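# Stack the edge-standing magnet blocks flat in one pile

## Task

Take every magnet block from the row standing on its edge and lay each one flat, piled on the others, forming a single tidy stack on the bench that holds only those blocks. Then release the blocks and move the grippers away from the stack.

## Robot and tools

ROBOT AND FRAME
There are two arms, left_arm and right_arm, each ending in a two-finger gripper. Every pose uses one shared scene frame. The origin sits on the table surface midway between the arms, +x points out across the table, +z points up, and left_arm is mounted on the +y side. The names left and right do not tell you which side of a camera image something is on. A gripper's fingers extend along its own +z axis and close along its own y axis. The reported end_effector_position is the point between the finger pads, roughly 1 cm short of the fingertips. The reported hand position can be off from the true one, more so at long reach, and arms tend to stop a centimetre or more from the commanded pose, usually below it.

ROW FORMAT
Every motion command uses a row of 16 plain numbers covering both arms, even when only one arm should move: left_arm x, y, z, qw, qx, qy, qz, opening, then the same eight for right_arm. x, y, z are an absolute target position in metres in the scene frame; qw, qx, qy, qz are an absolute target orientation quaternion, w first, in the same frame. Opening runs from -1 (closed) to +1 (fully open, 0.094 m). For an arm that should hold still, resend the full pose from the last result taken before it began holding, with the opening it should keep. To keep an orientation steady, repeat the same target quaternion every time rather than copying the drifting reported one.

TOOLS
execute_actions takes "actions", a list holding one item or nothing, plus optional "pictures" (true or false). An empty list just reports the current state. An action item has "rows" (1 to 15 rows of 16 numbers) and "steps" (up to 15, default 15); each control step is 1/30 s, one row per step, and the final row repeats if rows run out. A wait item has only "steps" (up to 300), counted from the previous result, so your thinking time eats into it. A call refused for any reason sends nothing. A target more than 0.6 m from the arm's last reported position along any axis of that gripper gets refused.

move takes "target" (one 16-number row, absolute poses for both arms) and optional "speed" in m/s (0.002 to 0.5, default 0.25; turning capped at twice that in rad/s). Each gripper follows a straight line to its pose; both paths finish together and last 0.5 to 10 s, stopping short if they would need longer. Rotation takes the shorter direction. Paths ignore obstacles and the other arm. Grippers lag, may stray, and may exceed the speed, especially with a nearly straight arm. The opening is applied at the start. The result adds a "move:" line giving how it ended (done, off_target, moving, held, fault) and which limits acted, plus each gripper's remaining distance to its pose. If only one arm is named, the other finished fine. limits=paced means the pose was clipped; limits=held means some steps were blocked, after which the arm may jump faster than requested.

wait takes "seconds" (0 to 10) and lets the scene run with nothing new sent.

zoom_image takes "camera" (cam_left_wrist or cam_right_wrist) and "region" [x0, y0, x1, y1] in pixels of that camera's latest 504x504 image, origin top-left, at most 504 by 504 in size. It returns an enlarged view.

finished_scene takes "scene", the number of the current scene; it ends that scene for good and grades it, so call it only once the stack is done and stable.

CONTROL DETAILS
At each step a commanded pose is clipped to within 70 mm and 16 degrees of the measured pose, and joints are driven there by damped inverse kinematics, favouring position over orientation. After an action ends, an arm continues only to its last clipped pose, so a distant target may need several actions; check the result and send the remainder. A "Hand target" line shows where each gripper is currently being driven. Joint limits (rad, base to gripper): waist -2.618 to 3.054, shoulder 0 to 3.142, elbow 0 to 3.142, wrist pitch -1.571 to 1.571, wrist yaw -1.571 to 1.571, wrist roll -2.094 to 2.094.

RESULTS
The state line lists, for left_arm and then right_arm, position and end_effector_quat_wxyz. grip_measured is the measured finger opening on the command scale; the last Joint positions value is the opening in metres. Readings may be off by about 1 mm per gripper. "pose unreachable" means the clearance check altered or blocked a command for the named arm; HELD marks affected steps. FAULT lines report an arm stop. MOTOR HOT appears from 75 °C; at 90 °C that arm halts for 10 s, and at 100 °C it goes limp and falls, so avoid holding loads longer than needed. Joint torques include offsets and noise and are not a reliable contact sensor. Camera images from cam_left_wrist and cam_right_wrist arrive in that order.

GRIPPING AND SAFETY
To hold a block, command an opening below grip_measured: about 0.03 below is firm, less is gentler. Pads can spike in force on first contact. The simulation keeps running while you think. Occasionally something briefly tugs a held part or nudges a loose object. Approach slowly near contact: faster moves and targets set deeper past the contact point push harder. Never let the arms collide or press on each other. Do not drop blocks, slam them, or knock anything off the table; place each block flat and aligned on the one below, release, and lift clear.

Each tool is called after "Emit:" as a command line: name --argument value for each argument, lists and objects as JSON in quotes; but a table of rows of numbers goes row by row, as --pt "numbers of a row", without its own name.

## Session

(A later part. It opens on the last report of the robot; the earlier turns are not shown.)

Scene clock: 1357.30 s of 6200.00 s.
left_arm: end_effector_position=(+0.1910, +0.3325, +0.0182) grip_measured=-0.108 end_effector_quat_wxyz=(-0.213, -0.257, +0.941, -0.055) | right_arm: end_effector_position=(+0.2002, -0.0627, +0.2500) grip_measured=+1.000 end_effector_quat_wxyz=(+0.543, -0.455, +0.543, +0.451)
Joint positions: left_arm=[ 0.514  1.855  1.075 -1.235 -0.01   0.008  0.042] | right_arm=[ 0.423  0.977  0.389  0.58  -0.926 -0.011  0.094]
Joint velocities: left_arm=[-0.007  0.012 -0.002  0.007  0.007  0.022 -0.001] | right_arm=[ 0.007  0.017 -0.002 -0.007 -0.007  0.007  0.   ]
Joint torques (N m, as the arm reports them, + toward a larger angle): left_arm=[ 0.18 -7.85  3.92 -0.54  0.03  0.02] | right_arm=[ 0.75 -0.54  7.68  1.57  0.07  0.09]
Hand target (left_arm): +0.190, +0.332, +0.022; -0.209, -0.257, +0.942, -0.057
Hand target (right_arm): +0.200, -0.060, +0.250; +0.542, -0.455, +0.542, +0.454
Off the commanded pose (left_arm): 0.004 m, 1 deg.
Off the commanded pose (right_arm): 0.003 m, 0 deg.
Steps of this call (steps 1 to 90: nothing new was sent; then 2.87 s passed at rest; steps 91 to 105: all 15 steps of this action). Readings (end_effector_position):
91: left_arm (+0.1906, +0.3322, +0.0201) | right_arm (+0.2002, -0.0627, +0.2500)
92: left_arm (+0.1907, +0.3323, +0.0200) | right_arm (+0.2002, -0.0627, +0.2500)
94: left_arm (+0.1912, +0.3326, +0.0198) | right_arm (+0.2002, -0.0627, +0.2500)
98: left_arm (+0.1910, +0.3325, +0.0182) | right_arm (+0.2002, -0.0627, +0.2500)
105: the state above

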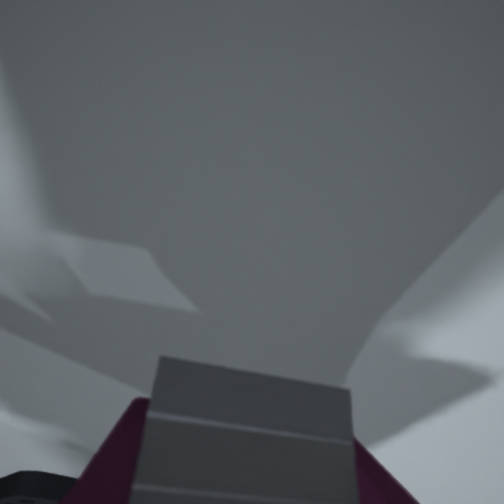

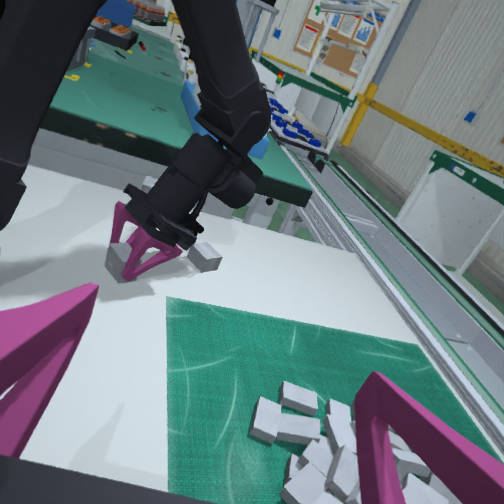

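Emit:
execute_actions --actions '[{"rows":[[0.1896,0.3317,0.0205,-0.2088,-0.2568,0.9419,-0.0569,-0.15,0.2,-0.06,0.25,0.5417,-0.4545,0.5417,0.4545,1],[0.1896,0.3317,0.0205,-0.2088,-0.2568,0.9419,-0.0569,-0.15,0.2,-0.06,0.25,0.5417,-0.4545,0.5417,0.4545,1],[0.1896,0.3317,0.0205,-0.2088,-0.2568,0.9419,-0.0569,-0.15,0.2,-0.06,0.25,0.5417,-0.4545,0.5417,0.4545,1],[0.1896,0.3317,0.0205,-0.2088,-0.2568,0.9419,-0.0569,-0.15,0.2,-0.06,0.25,0.5417,-0.4545,0.5417,0.4545,1],[0.1896,0.3317,0.0185,-0.2088,-0.2568,0.9419,-0.0569,-0.15,0.2,-0.06,0.25,0.5417,-0.4545,0.5417,0.4545,1]],"steps":15}]'

Emit:
zoom_image --camera "cam_right_wrist" --region '[95, 220, 165, 290]'

Scene clock: 1362.90 s of 6200.00 s.
left_arm: end_effector_position=(+0.1910, +0.3325, +0.0182) grip_measured=-0.108 end_effector_quat_wxyz=(-0.213, -0.257, +0.941, -0.055) | right_arm: end_effector_position=(+0.2002, -0.0627, +0.2500) grip_measured=+1.000 end_effector_quat_wxyz=(+0.543, -0.455, +0.543, +0.451)
Joint positions: left_arm=[ 0.514  1.855  1.075 -1.235 -0.01   0.008  0.042] | right_arm=[ 0.423  0.977  0.389  0.58  -0.926 -0.011  0.094]
Joint velocities: left_arm=[ 0.017 -0.027 -0.002 -0.037  0.022 -0.037 -0.001] | right_arm=[-0.027  0.012 -0.002  0.081  0.037 -0.037  0.   ]
Joint torques (N m, as the arm reports them, + toward a larger angle): left_arm=[ 0.17 -7.24  3.35 -0.42  0.02  0.02] | right_arm=[ 0.82 -0.54  7.59  1.55  0.08  0.1 ]
Hand target (left_arm): +0.190, +0.332, +0.019; -0.209, -0.257, +0.942, -0.057
Hand target (right_arm): +0.200, -0.060, +0.250; +0.542, -0.455, +0.542, +0.454
Off the commanded pose (left_arm): 0.002 m, 1 deg.
Off the commanded pose (right_arm): 0.003 m, 0 deg.
Steps of this call (steps 1 to 90: nothing new was sent; then 2.10 s passed at rest; steps 91 to 105: all 15 steps of this action). Readings (end_effector_position):
91: left_arm (+0.1910, +0.3325, +0.0182) | right_arm (+0.2002, -0.0627, +0.2500)
92: left_arm (+0.1910, +0.3325, +0.0182) | right_arm (+0.2002, -0.0627, +0.2500)
94: left_arm (+0.1910, +0.3325, +0.0182) | right_arm (+0.2002, -0.0627, +0.2500)
98: left_arm (+0.1910, +0.3325, +0.0182) | right_arm (+0.2002, -0.0627, +0.2500)
105: the state above

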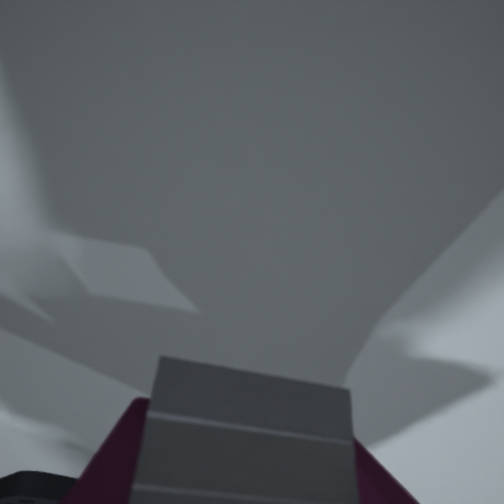

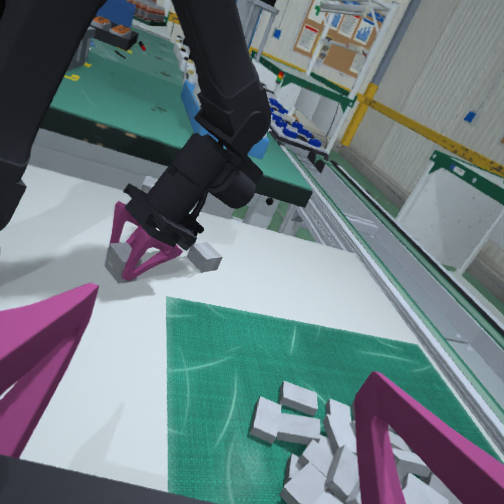

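Region (95, 220, 165, 290) of cam_right_wrist's 504x504 image, scaled by 7.200, with more detail than that image has.

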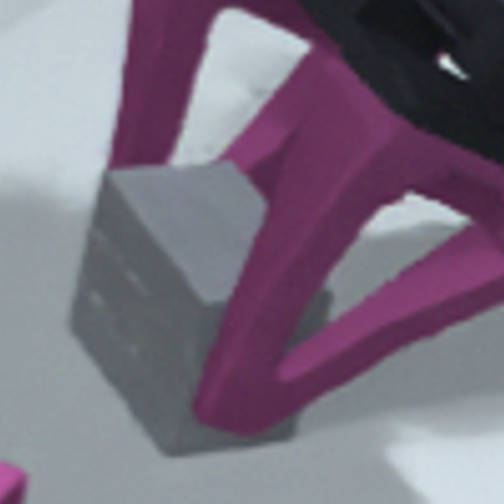

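Emit:
execute_actions --actions '[{"rows":[[0.1896,0.3317,0.017,-0.2088,-0.2568,0.9419,-0.0569,-0.15,0.2,-0.06,0.25,0.5417,-0.4545,0.5417,0.4545,1],[0.1896,0.3317,0.017,-0.2088,-0.2568,0.9419,-0.0569,-0.15,0.2,-0.06,0.25,0.5417,-0.4545,0.5417,0.4545,1],[0.1896,0.3317,0.017,-0.2088,-0.2568,0.9419,-0.0569,-0.15,0.2,-0.06,0.25,0.5417,-0.4545,0.5417,0.4545,1],[0.1896,0.3317,0.017,-0.2088,-0.2568,0.9419,-0.0569,-0.15,0.2,-0.06,0.25,0.5417,-0.4545,0.5417,0.4545,1],[0.1896,0.3317,0.0155,-0.2088,-0.2568,0.9419,-0.0569,-0.15,0.2,-0.06,0.25,0.5417,-0.4545,0.5417,0.4545,1]],"steps":15}]'

Emit:
zoom_image --camera "cam_right_wrist" --region '[95, 220, 165, 290]'

Scene clock: 1371.67 s of 6200.00 s.
left_arm: end_effector_position=(+0.1909, +0.3324, +0.0179) grip_measured=-0.108 end_effector_quat_wxyz=(-0.213, -0.257, +0.941, -0.055) | right_arm: end_effector_position=(+0.2002, -0.0627, +0.2500) grip_measured=+1.000 end_effector_quat_wxyz=(+0.543, -0.455, +0.543, +0.451)
Joint positions: left_arm=[ 0.514  1.855  1.073 -1.233 -0.01   0.008  0.042] | right_arm=[ 0.423  0.977  0.389  0.58  -0.926 -0.011  0.094]
Joint velocities: left_arm=[ 0.017 -0.002 -0.002  0.037  0.007 -0.007 -0.   ] | right_arm=[ 0.007  0.007  0.007 -0.022 -0.007  0.051  0.   ]
Joint torques (N m, as the arm reports them, + toward a larger angle): left_arm=[ 0.33 -6.82  2.96 -0.32  0.02  0.02] | right_arm=[ 0.78 -0.56  7.67  1.56  0.04  0.1 ]
Hand target (left_arm): +0.190, +0.332, +0.015; -0.209, -0.257, +0.942, -0.057
Hand target (right_arm): +0.200, -0.060, +0.250; +0.542, -0.455, +0.542, +0.454
Off the commanded pose (left_arm): 0.003 m, 1 deg.
Off the commanded pose (right_arm): 0.003 m, 0 deg.
Steps of this call (steps 1 to 90: nothing new was sent; then 5.27 s passed at rest; steps 91 to 105: all 15 steps of this action). Readings (end_effector_position):
91: left_arm (+0.1909, +0.3324, +0.0179) | right_arm (+0.2002, -0.0627, +0.2500)
92: left_arm (+0.1909, +0.3324, +0.0179) | right_arm (+0.2002, -0.0627, +0.2500)
94: left_arm (+0.1909, +0.3324, +0.0179) | right_arm (+0.2002, -0.0627, +0.2500)
98: left_arm (+0.1909, +0.3324, +0.0179) | right_arm (+0.2002, -0.0627, +0.2500)
105: the state above

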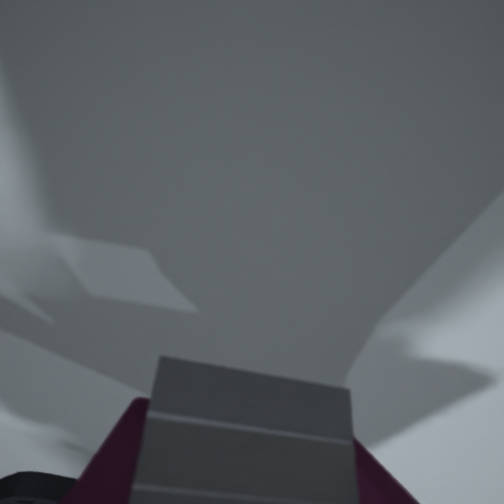

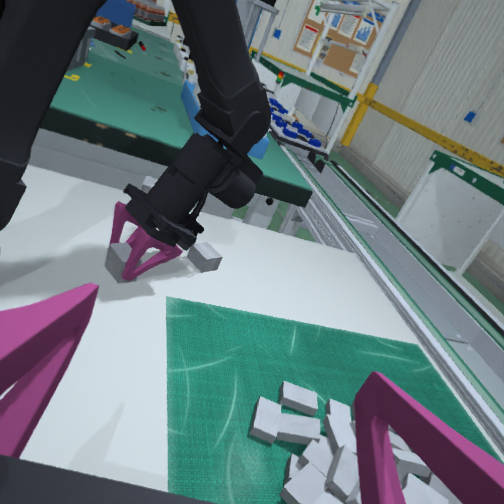

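Region (95, 220, 165, 290) of cam_right_wrist's 504x504 image, scaled by 7.200, with more detail than that image has.

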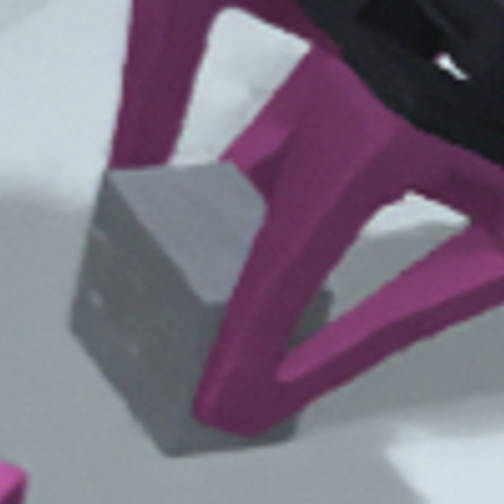

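Emit:
execute_actions --actions '[{"rows":[[0.1896,0.3317,0.016,-0.2088,-0.2568,0.9419,-0.0569,-0.11,0.2,-0.06,0.25,0.5417,-0.4545,0.5417,0.4545,1],[0.1896,0.3317,0.016,-0.2088,-0.2568,0.9419,-0.0569,-0.09,0.2,-0.06,0.25,0.5417,-0.4545,0.5417,0.4545,1],[0.1896,0.3317,0.016,-0.2088,-0.2568,0.9419,-0.0569,-0.07,0.2,-0.06,0.25,0.5417,-0.4545,0.5417,0.4545,1],[0.1896,0.3317,0.016,-0.2088,-0.2568,0.9419,-0.0569,-0.04,0.2,-0.06,0.25,0.5417,-0.4545,0.5417,0.4545,1],[0.1896,0.3317,0.017,-0.2088,-0.2568,0.9419,-0.0569,0,0.2,-0.06,0.25,0.5417,-0.4545,0.5417,0.4545,1],[0.1896,0.3317,0.017,-0.2088,-0.2568,0.9419,-0.0569,0.1,0.2,-0.06,0.25,0.5417,-0.4545,0.5417,0.4545,1],[0.1896,0.3317,0.018,-0.2088,-0.2568,0.9419,-0.0569,0.6,0.2,-0.06,0.25,0.5417,-0.4545,0.5417,0.4545,1]],"steps":15}]'

Emit:
zoom_image --camera "cam_right_wrist" --region '[90, 210, 170, 290]'

Scene clock: 1378.13 s of 6200.00 s.
left_arm: end_effector_position=(+0.1890, +0.3313, +0.0165) grip_measured=+0.597 end_effector_quat_wxyz=(-0.215, -0.257, +0.941, -0.056) | right_arm: end_effector_position=(+0.2002, -0.0627, +0.2500) grip_measured=+1.000 end_effector_quat_wxyz=(+0.543, -0.455, +0.543, +0.451)
Joint positions: left_arm=[ 0.514  1.855  1.065 -1.229 -0.01   0.008  0.075] | right_arm=[ 0.423  0.977  0.389  0.58  -0.926 -0.011  0.094]
Joint velocities: left_arm=[-0.002  0.022  0.002 -0.022 -0.066  0.022 -0.   ] | right_arm=[-0.007 -0.007  0.007 -0.037 -0.037  0.037  0.   ]
Joint torques (N m, as the arm reports them, + toward a larger angle): left_arm=[ 0.22 -7.22  4.02 -0.46  0.02 -0.01] | right_arm=[ 0.8  -0.56  7.67  1.56  0.04  0.1 ]
Hand target (left_arm): +0.190, +0.332, +0.018; -0.209, -0.257, +0.942, -0.057
Hand target (right_arm): +0.200, -0.060, +0.250; +0.542, -0.455, +0.542, +0.454
Off the commanded pose (left_arm): 0.002 m, 1 deg.
Off the commanded pose (right_arm): 0.003 m, 0 deg.
Steps of this call (steps 1 to 90: nothing new was sent; then 2.97 s passed at rest; steps 91 to 105: all 15 steps of this action). Readings (end_effector_position):
91: left_arm (+0.1909, +0.3324, +0.0179) | right_arm (+0.2002, -0.0627, +0.2500)
92: left_arm (+0.1910, +0.3325, +0.0178) | right_arm (+0.2002, -0.0627, +0.2500)
94: left_arm (+0.1903, +0.3321, +0.0170) | right_arm (+0.2002, -0.0627, +0.2500)
98: left_arm (+0.1890, +0.3313, +0.0165) | right_arm (+0.2002, -0.0627, +0.2500)
105: the state above

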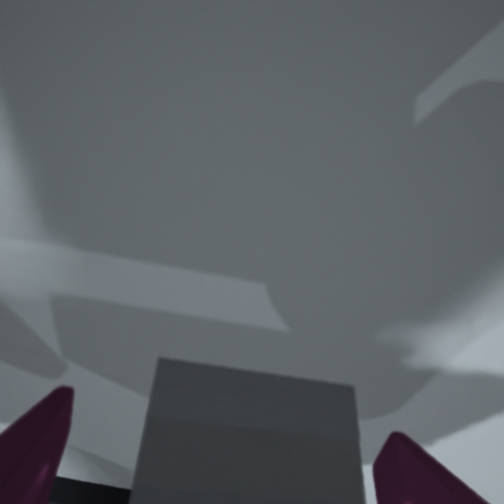

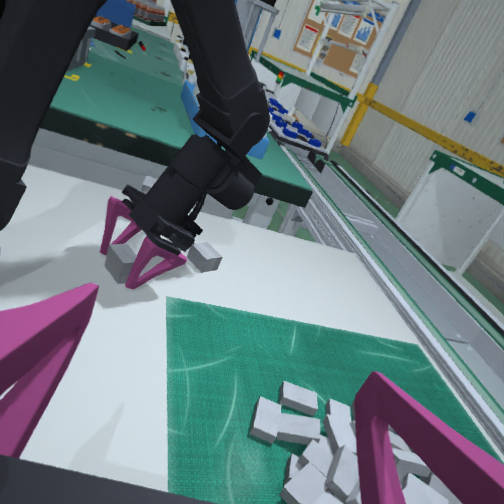

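Region (90, 210, 170, 290) of cam_right_wrist's 504x504 image, scaled by 6.300, with more detail than that image has.

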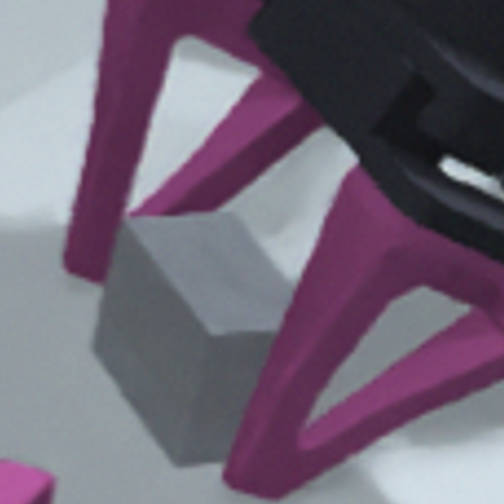

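Emit:
move --target '[0.2585,0.3722,0.13, 0,-0.263,0.9648,0, 1, 0.2,-0.06,0.25, 0.5417,-0.4545,0.5417,0.4545, 1]' --speed 0.25

Emit:
zoom_image --camera "cam_right_wrist" --region '[90, 180, 240, 300]'

Scene clock: 1398.03 s of 6200.00 s.
left_arm: end_effector_position=(+0.2554, +0.3704, +0.1173) grip_measured=+1.000 end_effector_quat_wxyz=(-0.017, -0.264, +0.964, -0.002) | right_arm: end_effector_position=(+0.2002, -0.0627, +0.2500) grip_measured=+1.000 end_effector_quat_wxyz=(+0.543, -0.455, +0.543, +0.451)
Joint positions: left_arm=[ 0.514  1.628  1.322 -1.299 -0.005  0.008  0.094] | right_arm=[ 0.423  0.977  0.389  0.58  -0.926 -0.011  0.094]
Joint velocities: left_arm=[ 0.012 -0.002  0.007 -0.037  0.066  0.066  0.   ] | right_arm=[ 0.002  0.012 -0.022  0.007 -0.022 -0.066  0.   ]
Joint torques (N m, as the arm reports them, + toward a larger angle): left_arm=[ 0.46 -7.36  8.03  0.1   0.07  0.02] | right_arm=[ 0.9  -0.61  7.7   1.54  0.04  0.1 ]
Hand target (left_arm): +0.258, +0.372, +0.129; +0.001, -0.266, +0.964, -0.002
Hand target (right_arm): +0.200, -0.060, +0.250; +0.542, -0.455, +0.542, +0.454
Off the commanded pose (left_arm): 0.013 m, 2 deg.
Off the commanded pose (right_arm): 0.003 m, 0 deg.
After step 90, 15.63 s passed at rest.
move: off_target (left_arm)

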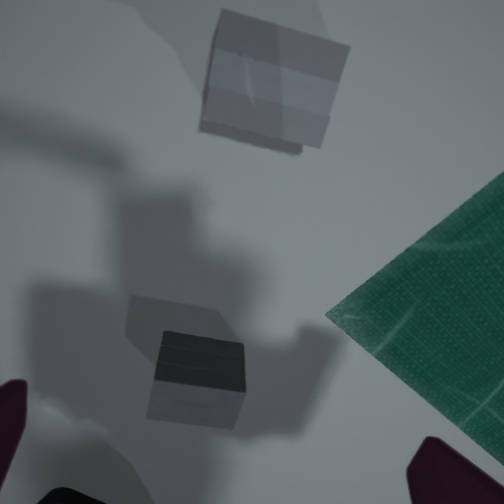

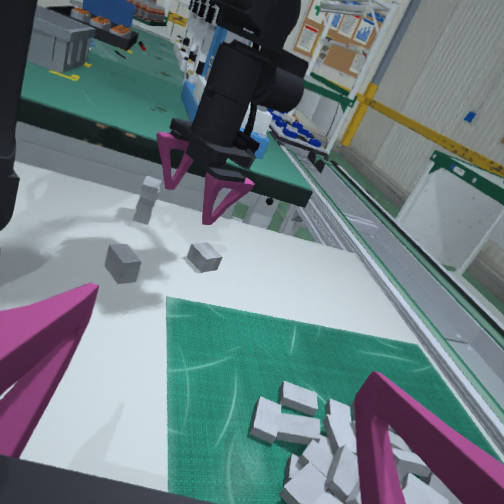

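Region (90, 180, 240, 300) of cam_right_wrist's 504x504 image, scaled by 3.360, with more detail than that image has; it fills the top 403 rows of this view, and the rest is white.

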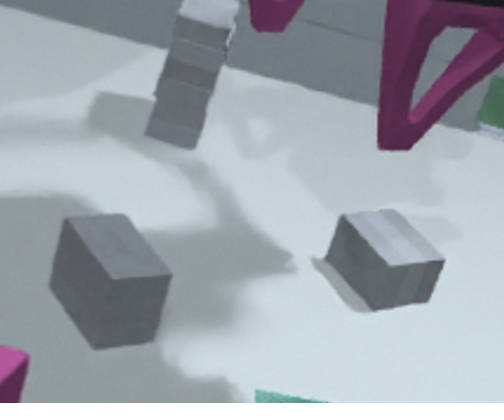

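Emit:
move --target '[0.3369,0.4184,0.062, 0.5191,-0.2217,0.8132,0.1415, 1, 0.2,-0.06,0.25, 0.5417,-0.4545,0.5417,0.4545, 1]' --speed 0.25

Scene clock: 1424.83 s of 6200.00 s.
left_arm: end_effector_position=(+0.3385, +0.4167, +0.0555) grip_measured=+1.000 end_effector_quat_wxyz=(+0.511, -0.226, +0.818, +0.135) | right_arm: end_effector_position=(+0.2002, -0.0627, +0.2500) grip_measured=+1.000 end_effector_quat_wxyz=(+0.543, -0.455, +0.543, +0.451)
Joint positions: left_arm=[ 0.514  1.578  0.301  0.82   0.014 -0.004  0.094] | right_arm=[ 0.423  0.977  0.389  0.58  -0.926 -0.011  0.094]
Joint velocities: left_arm=[-0.002 -0.007 -0.012 -0.022 -0.037 -0.022  0.   ] | right_arm=[-0.007 -0.007  0.012  0.022 -0.066  0.022  0.   ]
Joint torques (N m, as the arm reports them, + toward a larger angle): left_arm=[ 0.89 -3.41  4.31  1.88  0.1  -0.08] | right_arm=[ 0.86 -0.52  7.7   1.55  0.07  0.09]
Hand target (left_arm): +0.339, +0.420, +0.059; +0.520, -0.228, +0.812, +0.136
Hand target (right_arm): +0.200, -0.060, +0.250; +0.542, -0.455, +0.542, +0.454
Off the commanded pose (left_arm): 0.007 m, 1 deg.
Off the commanded pose (right_arm): 0.003 m, 0 deg.
After step 90, 20.50 s passed at rest.
move: done

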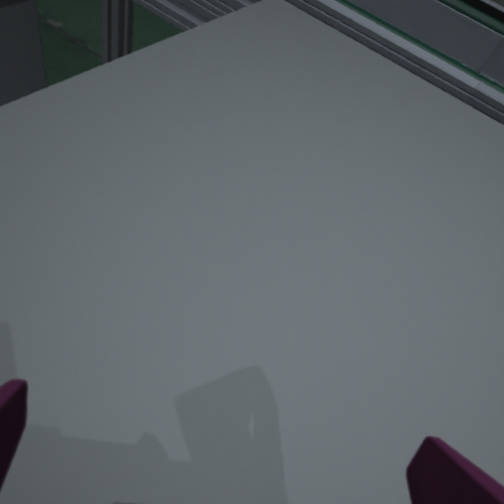

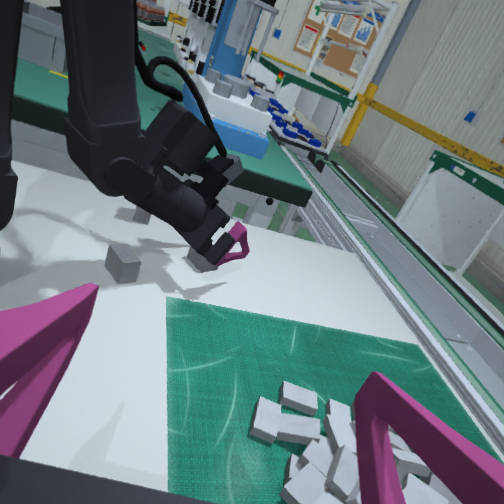

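Emit:
move --target '[0.3335,0.4243,0.017, 0.5170,-0.2287,0.8113,0.1457, 1, 0.2,-0.06,0.25, 0.5417,-0.4545,0.5417,0.4545, 1]' --speed 0.08

Emit:
zoom_image --camera "cam_right_wrist" --region '[160, 200, 270, 300]'

Scene clock: 1431.93 s of 6200.00 s.
left_arm: end_effector_position=(+0.3366, +0.4223, +0.0148) grip_measured=+1.000 end_effector_quat_wxyz=(+0.512, -0.228, +0.816, +0.142) | right_arm: end_effector_position=(+0.2002, -0.0627, +0.2500) grip_measured=+1.000 end_effector_quat_wxyz=(+0.543, -0.455, +0.543, +0.451)
Joint positions: left_arm=[0.529 1.881 0.27  1.161 0.014 0.004 0.094] | right_arm=[ 0.423  0.977  0.389  0.58  -0.926 -0.011  0.094]
Joint velocities: left_arm=[ 0.012 -0.022 -0.022 -0.051  0.022  0.007  0.   ] | right_arm=[-0.002 -0.027 -0.002 -0.037 -0.022  0.037  0.   ]
Joint torques (N m, as the arm reports them, + toward a larger angle): left_arm=[ 1.03 -4.24  1.82  1.86  0.06  0.02] | right_arm=[ 0.9  -0.64  7.7   1.54  0.04  0.11]
Hand target (left_arm): +0.334, +0.424, +0.016; +0.517, -0.229, +0.812, +0.146
Hand target (right_arm): +0.200, -0.060, +0.250; +0.542, -0.455, +0.542, +0.454
Off the commanded pose (left_arm): 0.004 m, 1 deg.
Off the commanded pose (right_arm): 0.003 m, 0 deg.
After step 90, 2.93 s passed at rest.
move: done

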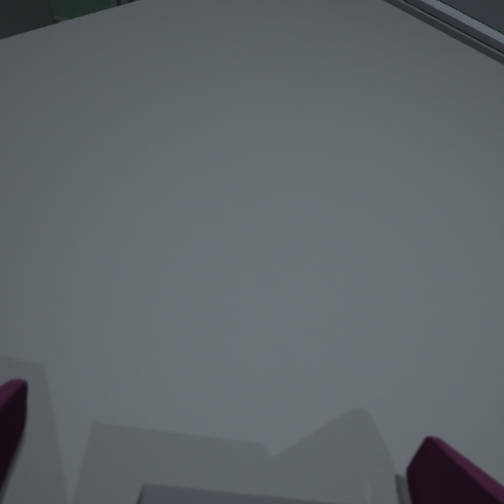

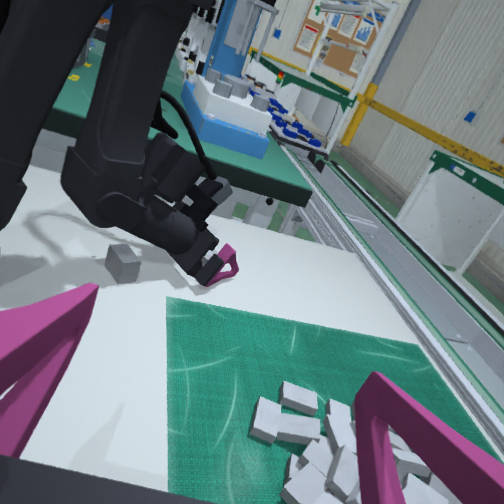

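Region (160, 200, 270, 300) of cam_right_wrist's 504x504 image, scaled by 4.582, with more detail than that image has; it fills the top 458 rows of this view, and the rest is white.

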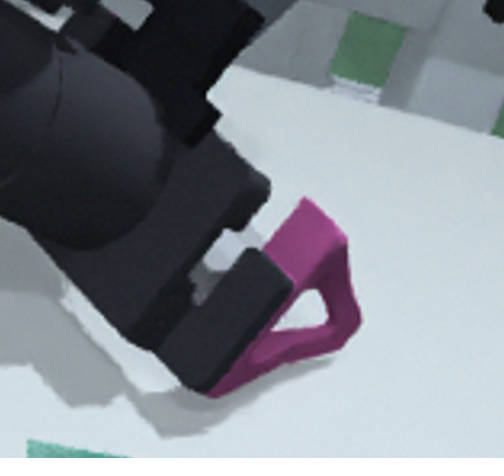

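Emit:
move --target '[0.3146,0.4128,0.015, 0.5170,-0.2287,0.8113,0.1457, 1, 0.2,-0.06,0.25, 0.5417,-0.4545,0.5417,0.4545, 1]' --speed 0.05

Emit:
zoom_image --camera "cam_right_wrist" --region '[160, 200, 270, 300]'

Scene clock: 1450.63 s of 6200.00 s.
left_arm: end_effector_position=(+0.3172, +0.4101, +0.0093) grip_measured=+1.000 end_effector_quat_wxyz=(+0.509, -0.229, +0.818, +0.141) | right_arm: end_effector_position=(+0.2002, -0.0627, +0.2500) grip_measured=+1.000 end_effector_quat_wxyz=(+0.543, -0.455, +0.543, +0.451)
Joint positions: left_arm=[0.529 1.881 0.182 1.24  0.014 0.004 0.094] | right_arm=[ 0.423  0.977  0.389  0.58  -0.926 -0.011  0.094]
Joint velocities: left_arm=[ 0.002  0.012 -0.007 -0.037 -0.051  0.037  0.   ] | right_arm=[ 0.002 -0.012 -0.007 -0.037 -0.037 -0.007  0.   ]
Joint torques (N m, as the arm reports them, + toward a larger angle): left_arm=[ 1.2  -5.14  1.31  1.82  0.07  0.02] | right_arm=[ 0.78 -0.62  7.66  1.55  0.06  0.12]
Hand target (left_arm): +0.315, +0.413, +0.015; +0.517, -0.229, +0.812, +0.146
Hand target (right_arm): +0.200, -0.060, +0.250; +0.542, -0.455, +0.542, +0.454
Off the commanded pose (left_arm): 0.007 m, 1 deg.
Off the commanded pose (right_arm): 0.003 m, 0 deg.
After step 90, 14.90 s passed at rest.
move: done

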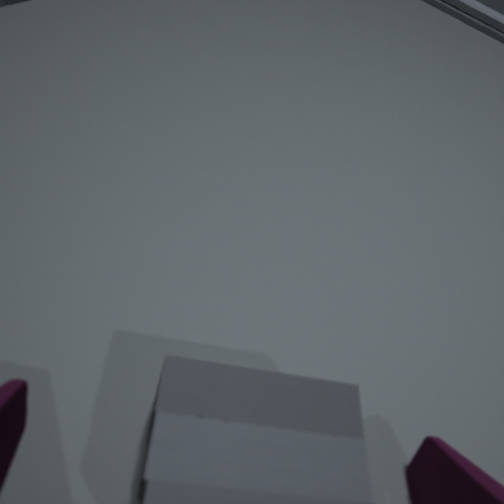

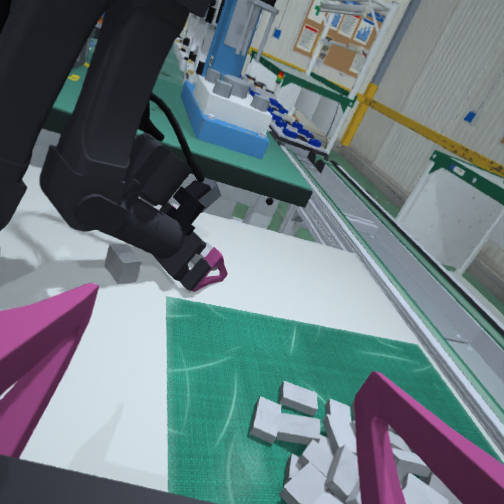

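Region (160, 200, 270, 300) of cam_right_wrist's 504x504 image, scaled by 4.582, with more detail than that image has; it fills the top 458 rows of this view, and the rest is white.

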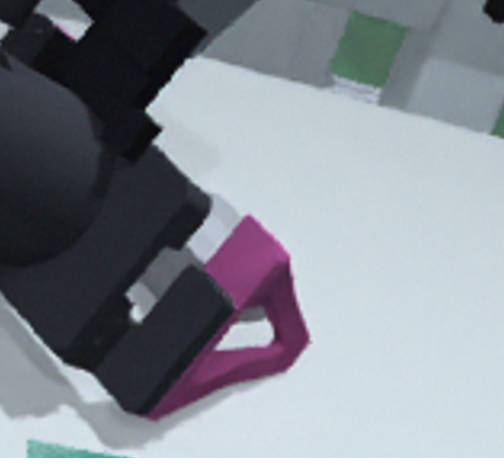

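Emit:
execute_actions --actions '[{"rows":[[0.3146,0.4128,0.017,0.5170,-0.2287,0.8113,0.1457,1,0.2,-0.06,0.25,0.5417,-0.4545,0.5417,0.4545,1],[0.3146,0.4128,0.019,0.5170,-0.2287,0.8113,0.1457,0.6,0.2,-0.06,0.25,0.5417,-0.4545,0.5417,0.4545,1],[0.3146,0.4128,0.021,0.5170,-0.2287,0.8113,0.1457,0.2,0.2,-0.06,0.25,0.5417,-0.4545,0.5417,0.4545,1]],"steps":15}]'

Scene clock: 1459.03 s of 6200.00 s.
left_arm: end_effector_position=(+0.3179, +0.4106, +0.0155) grip_measured=+0.202 end_effector_quat_wxyz=(+0.512, -0.228, +0.816, +0.142) | right_arm: end_effector_position=(+0.2002, -0.0627, +0.2500) grip_measured=+1.000 end_effector_quat_wxyz=(+0.543, -0.455, +0.543, +0.451)
Joint positions: left_arm=[0.529 1.842 0.182 1.21  0.014 0.004 0.056] | right_arm=[ 0.423  0.977  0.389  0.58  -0.926 -0.011  0.094]
Joint velocities: left_arm=[-0.007  0.002  0.002 -0.066 -0.007 -0.037  0.   ] | right_arm=[-0.002 -0.002 -0.012 -0.066 -0.037  0.007  0.   ]
Joint torques (N m, as the arm reports them, + toward a larger angle): left_arm=[ 1.11 -6.45  1.67  1.59  0.07  0.03] | right_arm=[ 0.82 -0.56  7.63  1.57  0.06  0.09]
Hand target (left_arm): +0.315, +0.413, +0.021; +0.517, -0.229, +0.812, +0.146
Hand target (right_arm): +0.200, -0.060, +0.250; +0.542, -0.455, +0.542, +0.454
Off the commanded pose (left_arm): 0.007 m, 1 deg.
Off the commanded pose (right_arm): 0.003 m, 0 deg.
Steps of this call (steps 1 to 90: nothing new was sent; then 4.90 s passed at rest; steps 91 to 105: all 15 steps of this action). Readings (end_effector_position):
91: left_arm (+0.3172, +0.4101, +0.0093) | right_arm (+0.2002, -0.0627, +0.2500)
92: left_arm (+0.3172, +0.4101, +0.0096) | right_arm (+0.2002, -0.0627, +0.2500)
94: left_arm (+0.3175, +0.4103, +0.0122) | right_arm (+0.2002, -0.0627, +0.2500)
98: left_arm (+0.3188, +0.4111, +0.0177) | right_arm (+0.2002, -0.0627, +0.2500)
105: the state above

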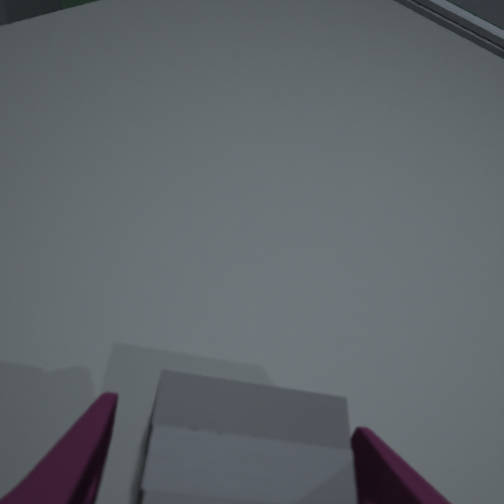

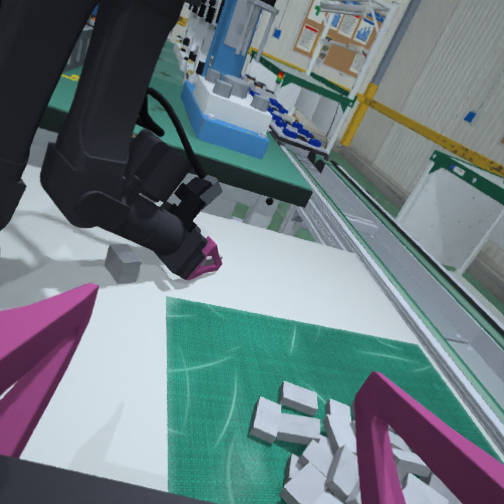

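Emit:
execute_actions --actions '[{"rows":[[0.3146,0.4128,0.019,0.5170,-0.2287,0.8113,0.1457,0.2,0.2,-0.06,0.25,0.5417,-0.4545,0.5417,0.4545,1],[0.3146,0.4128,0.018,0.5170,-0.2287,0.8113,0.1457,0.2,0.2,-0.06,0.25,0.5417,-0.4545,0.5417,0.4545,1],[0.3146,0.4128,0.017,0.5170,-0.2287,0.8113,0.1457,0.2,0.2,-0.06,0.25,0.5417,-0.4545,0.5417,0.4545,1],[0.3146,0.4128,0.0165,0.5170,-0.2287,0.8113,0.1457,0.2,0.2,-0.06,0.25,0.5417,-0.4545,0.5417,0.4545,1],[0.3146,0.4128,0.016,0.5170,-0.2287,0.8113,0.1457,0.2,0.2,-0.06,0.25,0.5417,-0.4545,0.5417,0.4545,1]],"steps":12}]' --pictures false

Scene clock: 1469.90 s of 6200.00 s.
left_arm: end_effector_position=(+0.3186, +0.4110, +0.0173) grip_measured=+0.202 end_effector_quat_wxyz=(+0.515, -0.228, +0.814, +0.143) | right_arm: end_effector_position=(+0.2002, -0.0627, +0.2500) grip_measured=+1.000 end_effector_quat_wxyz=(+0.543, -0.455, +0.543, +0.451)
Joint positions: left_arm=[0.529 1.842 0.182 1.218 0.014 0.004 0.056] | right_arm=[ 0.423  0.977  0.389  0.58  -0.926 -0.011  0.094]
Joint velocities: left_arm=[-0.002 -0.012  0.007 -0.037 -0.051 -0.037 -0.001] | right_arm=[-0.002  0.012 -0.007  0.007 -0.007 -0.037  0.   ]
Joint torques (N m, as the arm reports them, + toward a larger angle): left_arm=[ 1.14 -3.06  1.58  1.9   0.06  0.03] | right_arm=[ 0.86 -0.53  7.66  1.55  0.04  0.12]
Hand target (left_arm): +0.315, +0.413, +0.016; +0.517, -0.229, +0.812, +0.146
Hand target (right_arm): +0.200, -0.060, +0.250; +0.542, -0.455, +0.542, +0.454
Off the commanded pose (left_arm): 0.005 m, 0 deg.
Off the commanded pose (right_arm): 0.003 m, 0 deg.
Steps of this call (steps 1 to 90: nothing new was sent; then 7.47 s passed at rest; steps 91 to 102: all 12 steps of this action). Readings (end_effector_position):
91: left_arm (+0.3177, +0.4104, +0.0149) | right_arm (+0.2002, -0.0627, +0.2500)
92: left_arm (+0.3177, +0.4104, +0.0149) | right_arm (+0.2002, -0.0627, +0.2500)
94: left_arm (+0.3178, +0.4105, +0.0152) | right_arm (+0.2002, -0.0627, +0.2500)
98: left_arm (+0.3183, +0.4108, +0.0166) | right_arm (+0.2002, -0.0627, +0.2500)
102: the state above

Emit:
execute_actions --actions '[{"rows":[[0.3146,0.4128,0.0155,0.5170,-0.2287,0.8113,0.1457,0.2,0.2,-0.06,0.25,0.5417,-0.4545,0.5417,0.4545,1],[0.3146,0.4128,0.015,0.5170,-0.2287,0.8113,0.1457,0.2,0.2,-0.06,0.25,0.5417,-0.4545,0.5417,0.4545,1],[0.3146,0.4128,0.0145,0.5170,-0.2287,0.8113,0.1457,0.2,0.2,-0.06,0.25,0.5417,-0.4545,0.5417,0.4545,1],[0.3146,0.4128,0.014,0.5170,-0.2287,0.8113,0.1457,0.2,0.2,-0.06,0.25,0.5417,-0.4545,0.5417,0.4545,1]],"steps":12}]' --pictures false

Scene clock: 1475.20 s of 6200.00 s.
left_arm: end_effector_position=(+0.3178, +0.4105, +0.0118) grip_measured=+0.202 end_effector_quat_wxyz=(+0.511, -0.229, +0.816, +0.142) | right_arm: end_effector_position=(+0.2002, -0.0627, +0.2500) grip_measured=+1.000 end_effector_quat_wxyz=(+0.543, -0.455, +0.543, +0.451)
Joint positions: left_arm=[0.529 1.871 0.182 1.236 0.014 0.004 0.056] | right_arm=[ 0.423  0.977  0.389  0.58  -0.926 -0.011  0.094]
Joint velocities: left_arm=[-0.007  0.017 -0.017  0.022  0.051  0.022  0.   ] | right_arm=[-0.012 -0.007  0.002 -0.051  0.022 -0.051  0.   ]
Joint torques (N m, as the arm reports them, + toward a larger angle): left_arm=[ 1.23 -3.8   1.37  1.93  0.04  0.03] | right_arm=[ 0.9  -0.61  7.71  1.54  0.05  0.11]
Hand target (left_arm): +0.315, +0.413, +0.014; +0.517, -0.229, +0.812, +0.146
Hand target (right_arm): +0.200, -0.060, +0.250; +0.542, -0.455, +0.542, +0.454
Off the commanded pose (left_arm): 0.005 m, 1 deg.
Off the commanded pose (right_arm): 0.003 m, 0 deg.
Steps of this call (steps 1 to 90: nothing new was sent; then 1.90 s passed at rest; steps 91 to 102: all 12 steps of this action). Readings (end_effector_position):
91: left_arm (+0.3188, +0.4111, +0.0175) | right_arm (+0.2002, -0.0627, +0.2500)
92: left_arm (+0.3187, +0.4111, +0.0168) | right_arm (+0.2002, -0.0627, +0.2500)
94: left_arm (+0.3182, +0.4107, +0.0141) | right_arm (+0.2002, -0.0627, +0.2500)
98: left_arm (+0.3173, +0.4102, +0.0108) | right_arm (+0.2002, -0.0627, +0.2500)
102: the state above

z=0.0118, θ≈116°. Now close the gripper.

Emit:
execute_actions --actions '[{"rows":[[0.3146,0.4128,0.014,0.5170,-0.2287,0.8113,0.1457,0.05,0.2,-0.06,0.25,0.5417,-0.4545,0.5417,0.4545,1],[0.3146,0.4128,0.014,0.5170,-0.2287,0.8113,0.1457,0.0,0.2,-0.06,0.25,0.5417,-0.4545,0.5417,0.4545,1],[0.3146,0.4128,0.014,0.5170,-0.2287,0.8113,0.1457,-0.04,0.2,-0.06,0.25,0.5417,-0.4545,0.5417,0.4545,1],[0.3146,0.4128,0.014,0.5170,-0.2287,0.8113,0.1457,-0.07,0.2,-0.06,0.25,0.5417,-0.4545,0.5417,0.4545,1],[0.3146,0.4128,0.014,0.5170,-0.2287,0.8113,0.1457,-0.09,0.2,-0.06,0.25,0.5417,-0.4545,0.5417,0.4545,1],[0.3146,0.4128,0.014,0.5170,-0.2287,0.8113,0.1457,-0.11,0.2,-0.06,0.25,0.5417,-0.4545,0.5417,0.4545,1],[0.3146,0.4128,0.014,0.5170,-0.2287,0.8113,0.1457,-0.13,0.2,-0.06,0.25,0.5417,-0.4545,0.5417,0.4545,1],[0.3146,0.4128,0.014,0.5170,-0.2287,0.8113,0.1457,-0.15,0.2,-0.06,0.25,0.5417,-0.4545,0.5417,0.4545,1]],"steps":15}]'

Scene clock: 1480.93 s of 6200.00 s.
left_arm: end_effector_position=(+0.3186, +0.4099, +0.0127) grip_measured=-0.108 end_effector_quat_wxyz=(+0.513, -0.227, +0.816, +0.140) | right_arm: end_effector_position=(+0.2002, -0.0627, +0.2500) grip_measured=+1.000 end_effector_quat_wxyz=(+0.543, -0.455, +0.543, +0.451)
Joint positions: left_arm=[0.529 1.871 0.182 1.24  0.019 0.004 0.042] | right_arm=[ 0.423  0.977  0.389  0.58  -0.926 -0.011  0.094]
Joint velocities: left_arm=[ 0.007 -0.002  0.012  0.022 -0.022  0.037 -0.   ] | right_arm=[ 0.012  0.007 -0.007 -0.007 -0.007 -0.066  0.   ]
Joint torques (N m, as the arm reports them, + toward a larger angle): left_arm=[ 1.2  -3.79  1.43  1.91  0.    0.01] | right_arm=[ 0.7  -0.58  7.68  1.56  0.04  0.09]
Hand target (left_arm): +0.315, +0.413, +0.014; +0.517, -0.229, +0.812, +0.146
Hand target (right_arm): +0.200, -0.060, +0.250; +0.542, -0.455, +0.542, +0.454
Off the commanded pose (left_arm): 0.005 m, 1 deg.
Off the commanded pose (right_arm): 0.003 m, 0 deg.
Steps of this call (steps 1 to 90: nothing new was sent; then 2.23 s passed at rest; steps 91 to 105: all 15 steps of this action). Readings (end_effector_position):
91: left_arm (+0.3181, +0.4107, +0.0126) | right_arm (+0.2002, -0.0627, +0.2500)
92: left_arm (+0.3181, +0.4107, +0.0126) | right_arm (+0.2002, -0.0627, +0.2500)
94: left_arm (+0.3183, +0.4104, +0.0126) | right_arm (+0.2002, -0.0627, +0.2500)
98: left_arm (+0.3186, +0.4099, +0.0127) | right_arm (+0.2002, -0.0627, +0.2500)
105: the state above

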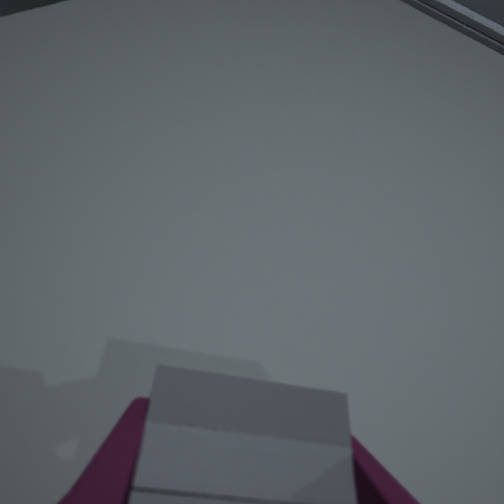

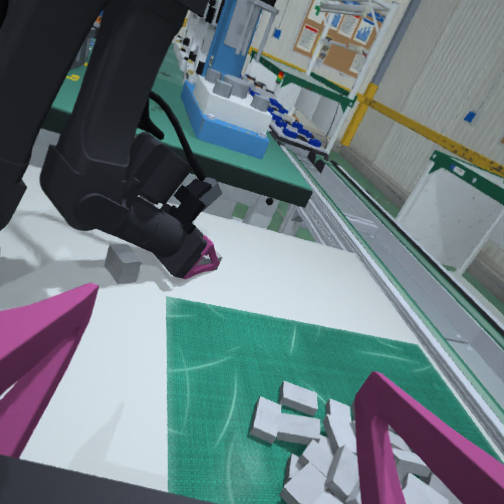

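Emit:
move --target '[0.3190,0.4120,0.095, 0.5170,-0.2287,0.8113,0.1457, -0.15, 0.2,-0.06,0.25, 0.5417,-0.4545,0.5417,0.4545, 1]' --speed 0.08

Emit:
zoom_image --camera "cam_right_wrist" --region '[90, 170, 260, 310]'

Scene clock: 1495.43 s of 6200.00 s.
left_arm: end_effector_position=(+0.3025, +0.4002, +0.0589) grip_measured=-0.108 end_effector_quat_wxyz=(+0.465, -0.236, +0.844, +0.127) | right_arm: end_effector_position=(+0.2002, -0.0627, +0.2500) grip_measured=+1.000 end_effector_quat_wxyz=(+0.543, -0.455, +0.543, +0.451)
Joint positions: left_arm=[0.529 1.294 0.255 0.474 0.017 0.003 0.042] | right_arm=[ 0.423  0.977  0.389  0.58  -0.926 -0.011  0.094]
Joint velocities: left_arm=[ 0.012  0.002 -0.002 -0.007  0.007  0.022 -0.001] | right_arm=[ 0.027  0.002 -0.012  0.022 -0.066  0.022  0.   ]
Joint torques (N m, as the arm reports them, + toward a larger angle): left_arm=[-0.22 -5.62  8.75  2.04 -0.08 -0.06] | right_arm=[ 0.8  -0.59  7.68  1.55  0.06  0.1 ]
Hand target (left_arm): +0.317, +0.411, +0.097; +0.517, -0.229, +0.812, +0.145
Hand target (right_arm): +0.200, -0.060, +0.250; +0.542, -0.455, +0.542, +0.454
Off the commanded pose (left_arm): 0.041 m, 7 deg.
Off the commanded pose (right_arm): 0.003 m, 0 deg.
After step 90, 9.83 s passed at rest.
move: off_target (left_arm)

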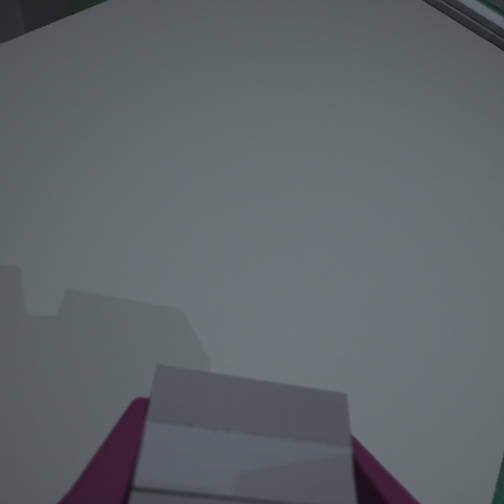

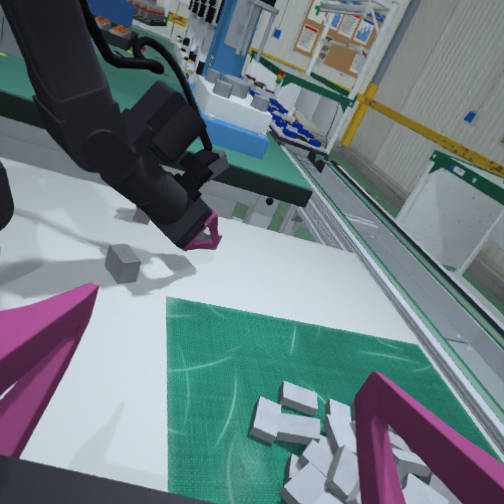

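Region (90, 170, 260, 310) of cam_right_wrist's 504x504 image, scaled by 2.965, with more detail than that image has; it fills the top 415 rows of this view, and the rest is white.

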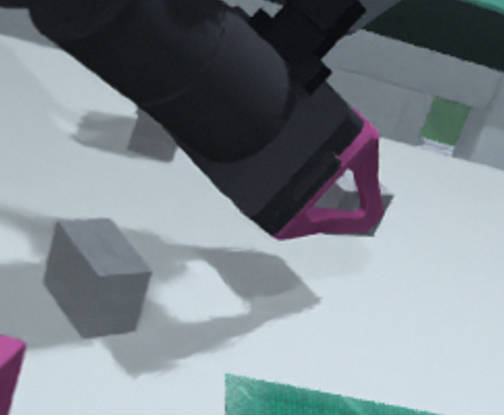

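Emit:
move --target '[0.2326,0.357,0.09, -0.2171,-0.2563,0.9401,-0.0592, -0.15, 0.2,-0.06,0.25, 0.5417,-0.4545,0.5417,0.4545, 1]' --speed 0.2

Emit:
zoom_image --camera "cam_right_wrist" --region '[90, 150, 240, 300]'

Scene clock: 1512.10 s of 6200.00 s.
left_arm: end_effector_position=(+0.2314, +0.3572, +0.0803) grip_measured=-0.108 end_effector_quat_wxyz=(-0.215, -0.260, +0.940, -0.056) | right_arm: end_effector_position=(+0.2002, -0.0627, +0.2500) grip_measured=+1.000 end_effector_quat_wxyz=(+0.543, -0.455, +0.543, +0.451)
Joint positions: left_arm=[ 0.515  1.935  1.449 -1.534 -0.01   0.003  0.042] | right_arm=[ 0.423  0.977  0.389  0.58  -0.926 -0.011  0.094]
Joint velocities: left_arm=[-0.012  0.007  0.002  0.022 -0.007 -0.051 -0.002] | right_arm=[-0.012  0.002 -0.002  0.007 -0.037 -0.022  0.   ]
Joint torques (N m, as the arm reports them, + toward a larger angle): left_arm=[-1.14 -8.2   7.95 -0.93 -0.1  -0.05] | right_arm=[ 0.75 -0.55  7.61  1.52  0.04  0.12]
Hand target (left_arm): +0.231, +0.356, +0.092; -0.219, -0.254, +0.941, -0.049
Hand target (right_arm): +0.200, -0.060, +0.250; +0.542, -0.455, +0.542, +0.454
Off the commanded pose (left_arm): 0.010 m, 1 deg.
Off the commanded pose (right_arm): 0.003 m, 0 deg.
After step 90, 9.47 s passed at rest.
move: done

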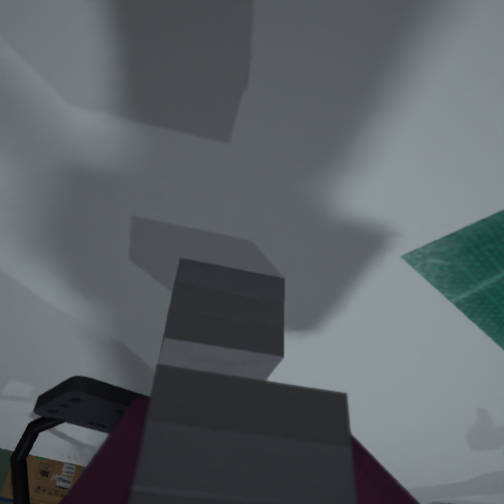

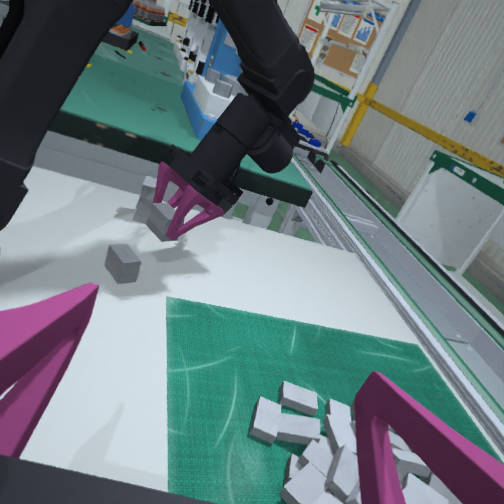

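Region (90, 150, 240, 300) of cam_right_wrist's 504x504 image, scaled by 3.360, with more detail than that image has.

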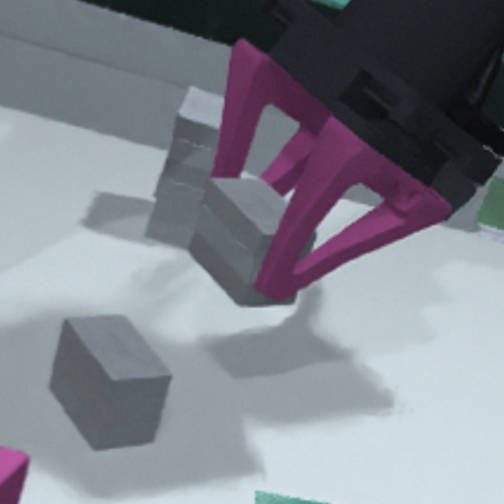

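Emit:
move --target '[0.1896,0.3317,0.084, -0.2171,-0.2563,0.9401,-0.0592, -0.15, 0.2,-0.06,0.25, 0.5417,-0.4545,0.5417,0.4545, 1]' --speed 0.1

Emit:
zoom_image --camera "cam_right_wrist" --region '[80, 160, 210, 300]'

Scene clock: 1519.70 s of 6200.00 s.
left_arm: end_effector_position=(+0.1915, +0.3331, +0.0768) grip_measured=-0.108 end_effector_quat_wxyz=(-0.226, -0.257, +0.938, -0.059) | right_arm: end_effector_position=(+0.2002, -0.0627, +0.2500) grip_measured=+1.000 end_effector_quat_wxyz=(+0.543, -0.455, +0.543, +0.451)
Joint positions: left_arm=[ 0.515  1.791  1.235 -1.487 -0.01   0.008  0.042] | right_arm=[ 0.423  0.977  0.389  0.58  -0.926 -0.011  0.094]
Joint velocities: left_arm=[-0.002  0.007 -0.022  0.007  0.037  0.007 -0.001] | right_arm=[-0.007 -0.007 -0.012 -0.051  0.022  0.066  0.   ]
Joint torques (N m, as the arm reports them, + toward a larger angle): left_arm=[ 0.09 -8.7   4.77 -0.65  0.03 -0.01] | right_arm=[ 0.82 -0.52  7.65  1.57  0.04  0.12]
Hand target (left_arm): +0.190, +0.332, +0.084; -0.217, -0.256, +0.940, -0.059
Hand target (right_arm): +0.200, -0.060, +0.250; +0.542, -0.455, +0.542, +0.454
Off the commanded pose (left_arm): 0.008 m, 1 deg.
Off the commanded pose (right_arm): 0.003 m, 0 deg.
After step 90, 3.83 s passed at rest.
move: done

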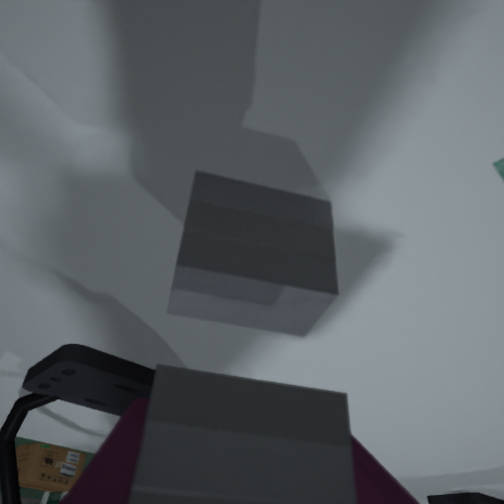

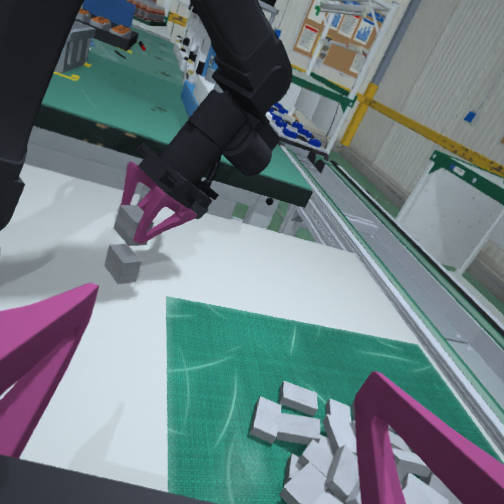

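Region (80, 160, 210, 300) of cam_right_wrist's 504x504 image, scaled by 3.600, with more detail than that image has; it fills the left 468 columns of this view, and the rest is white.

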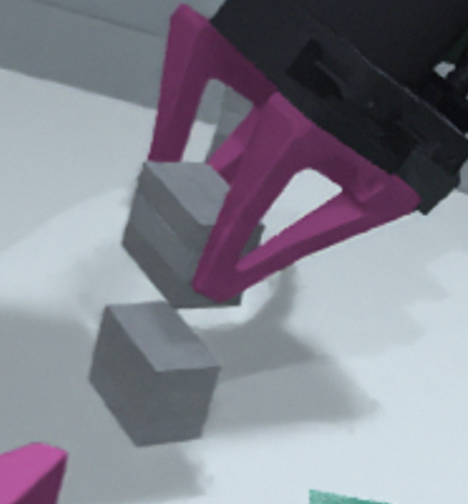

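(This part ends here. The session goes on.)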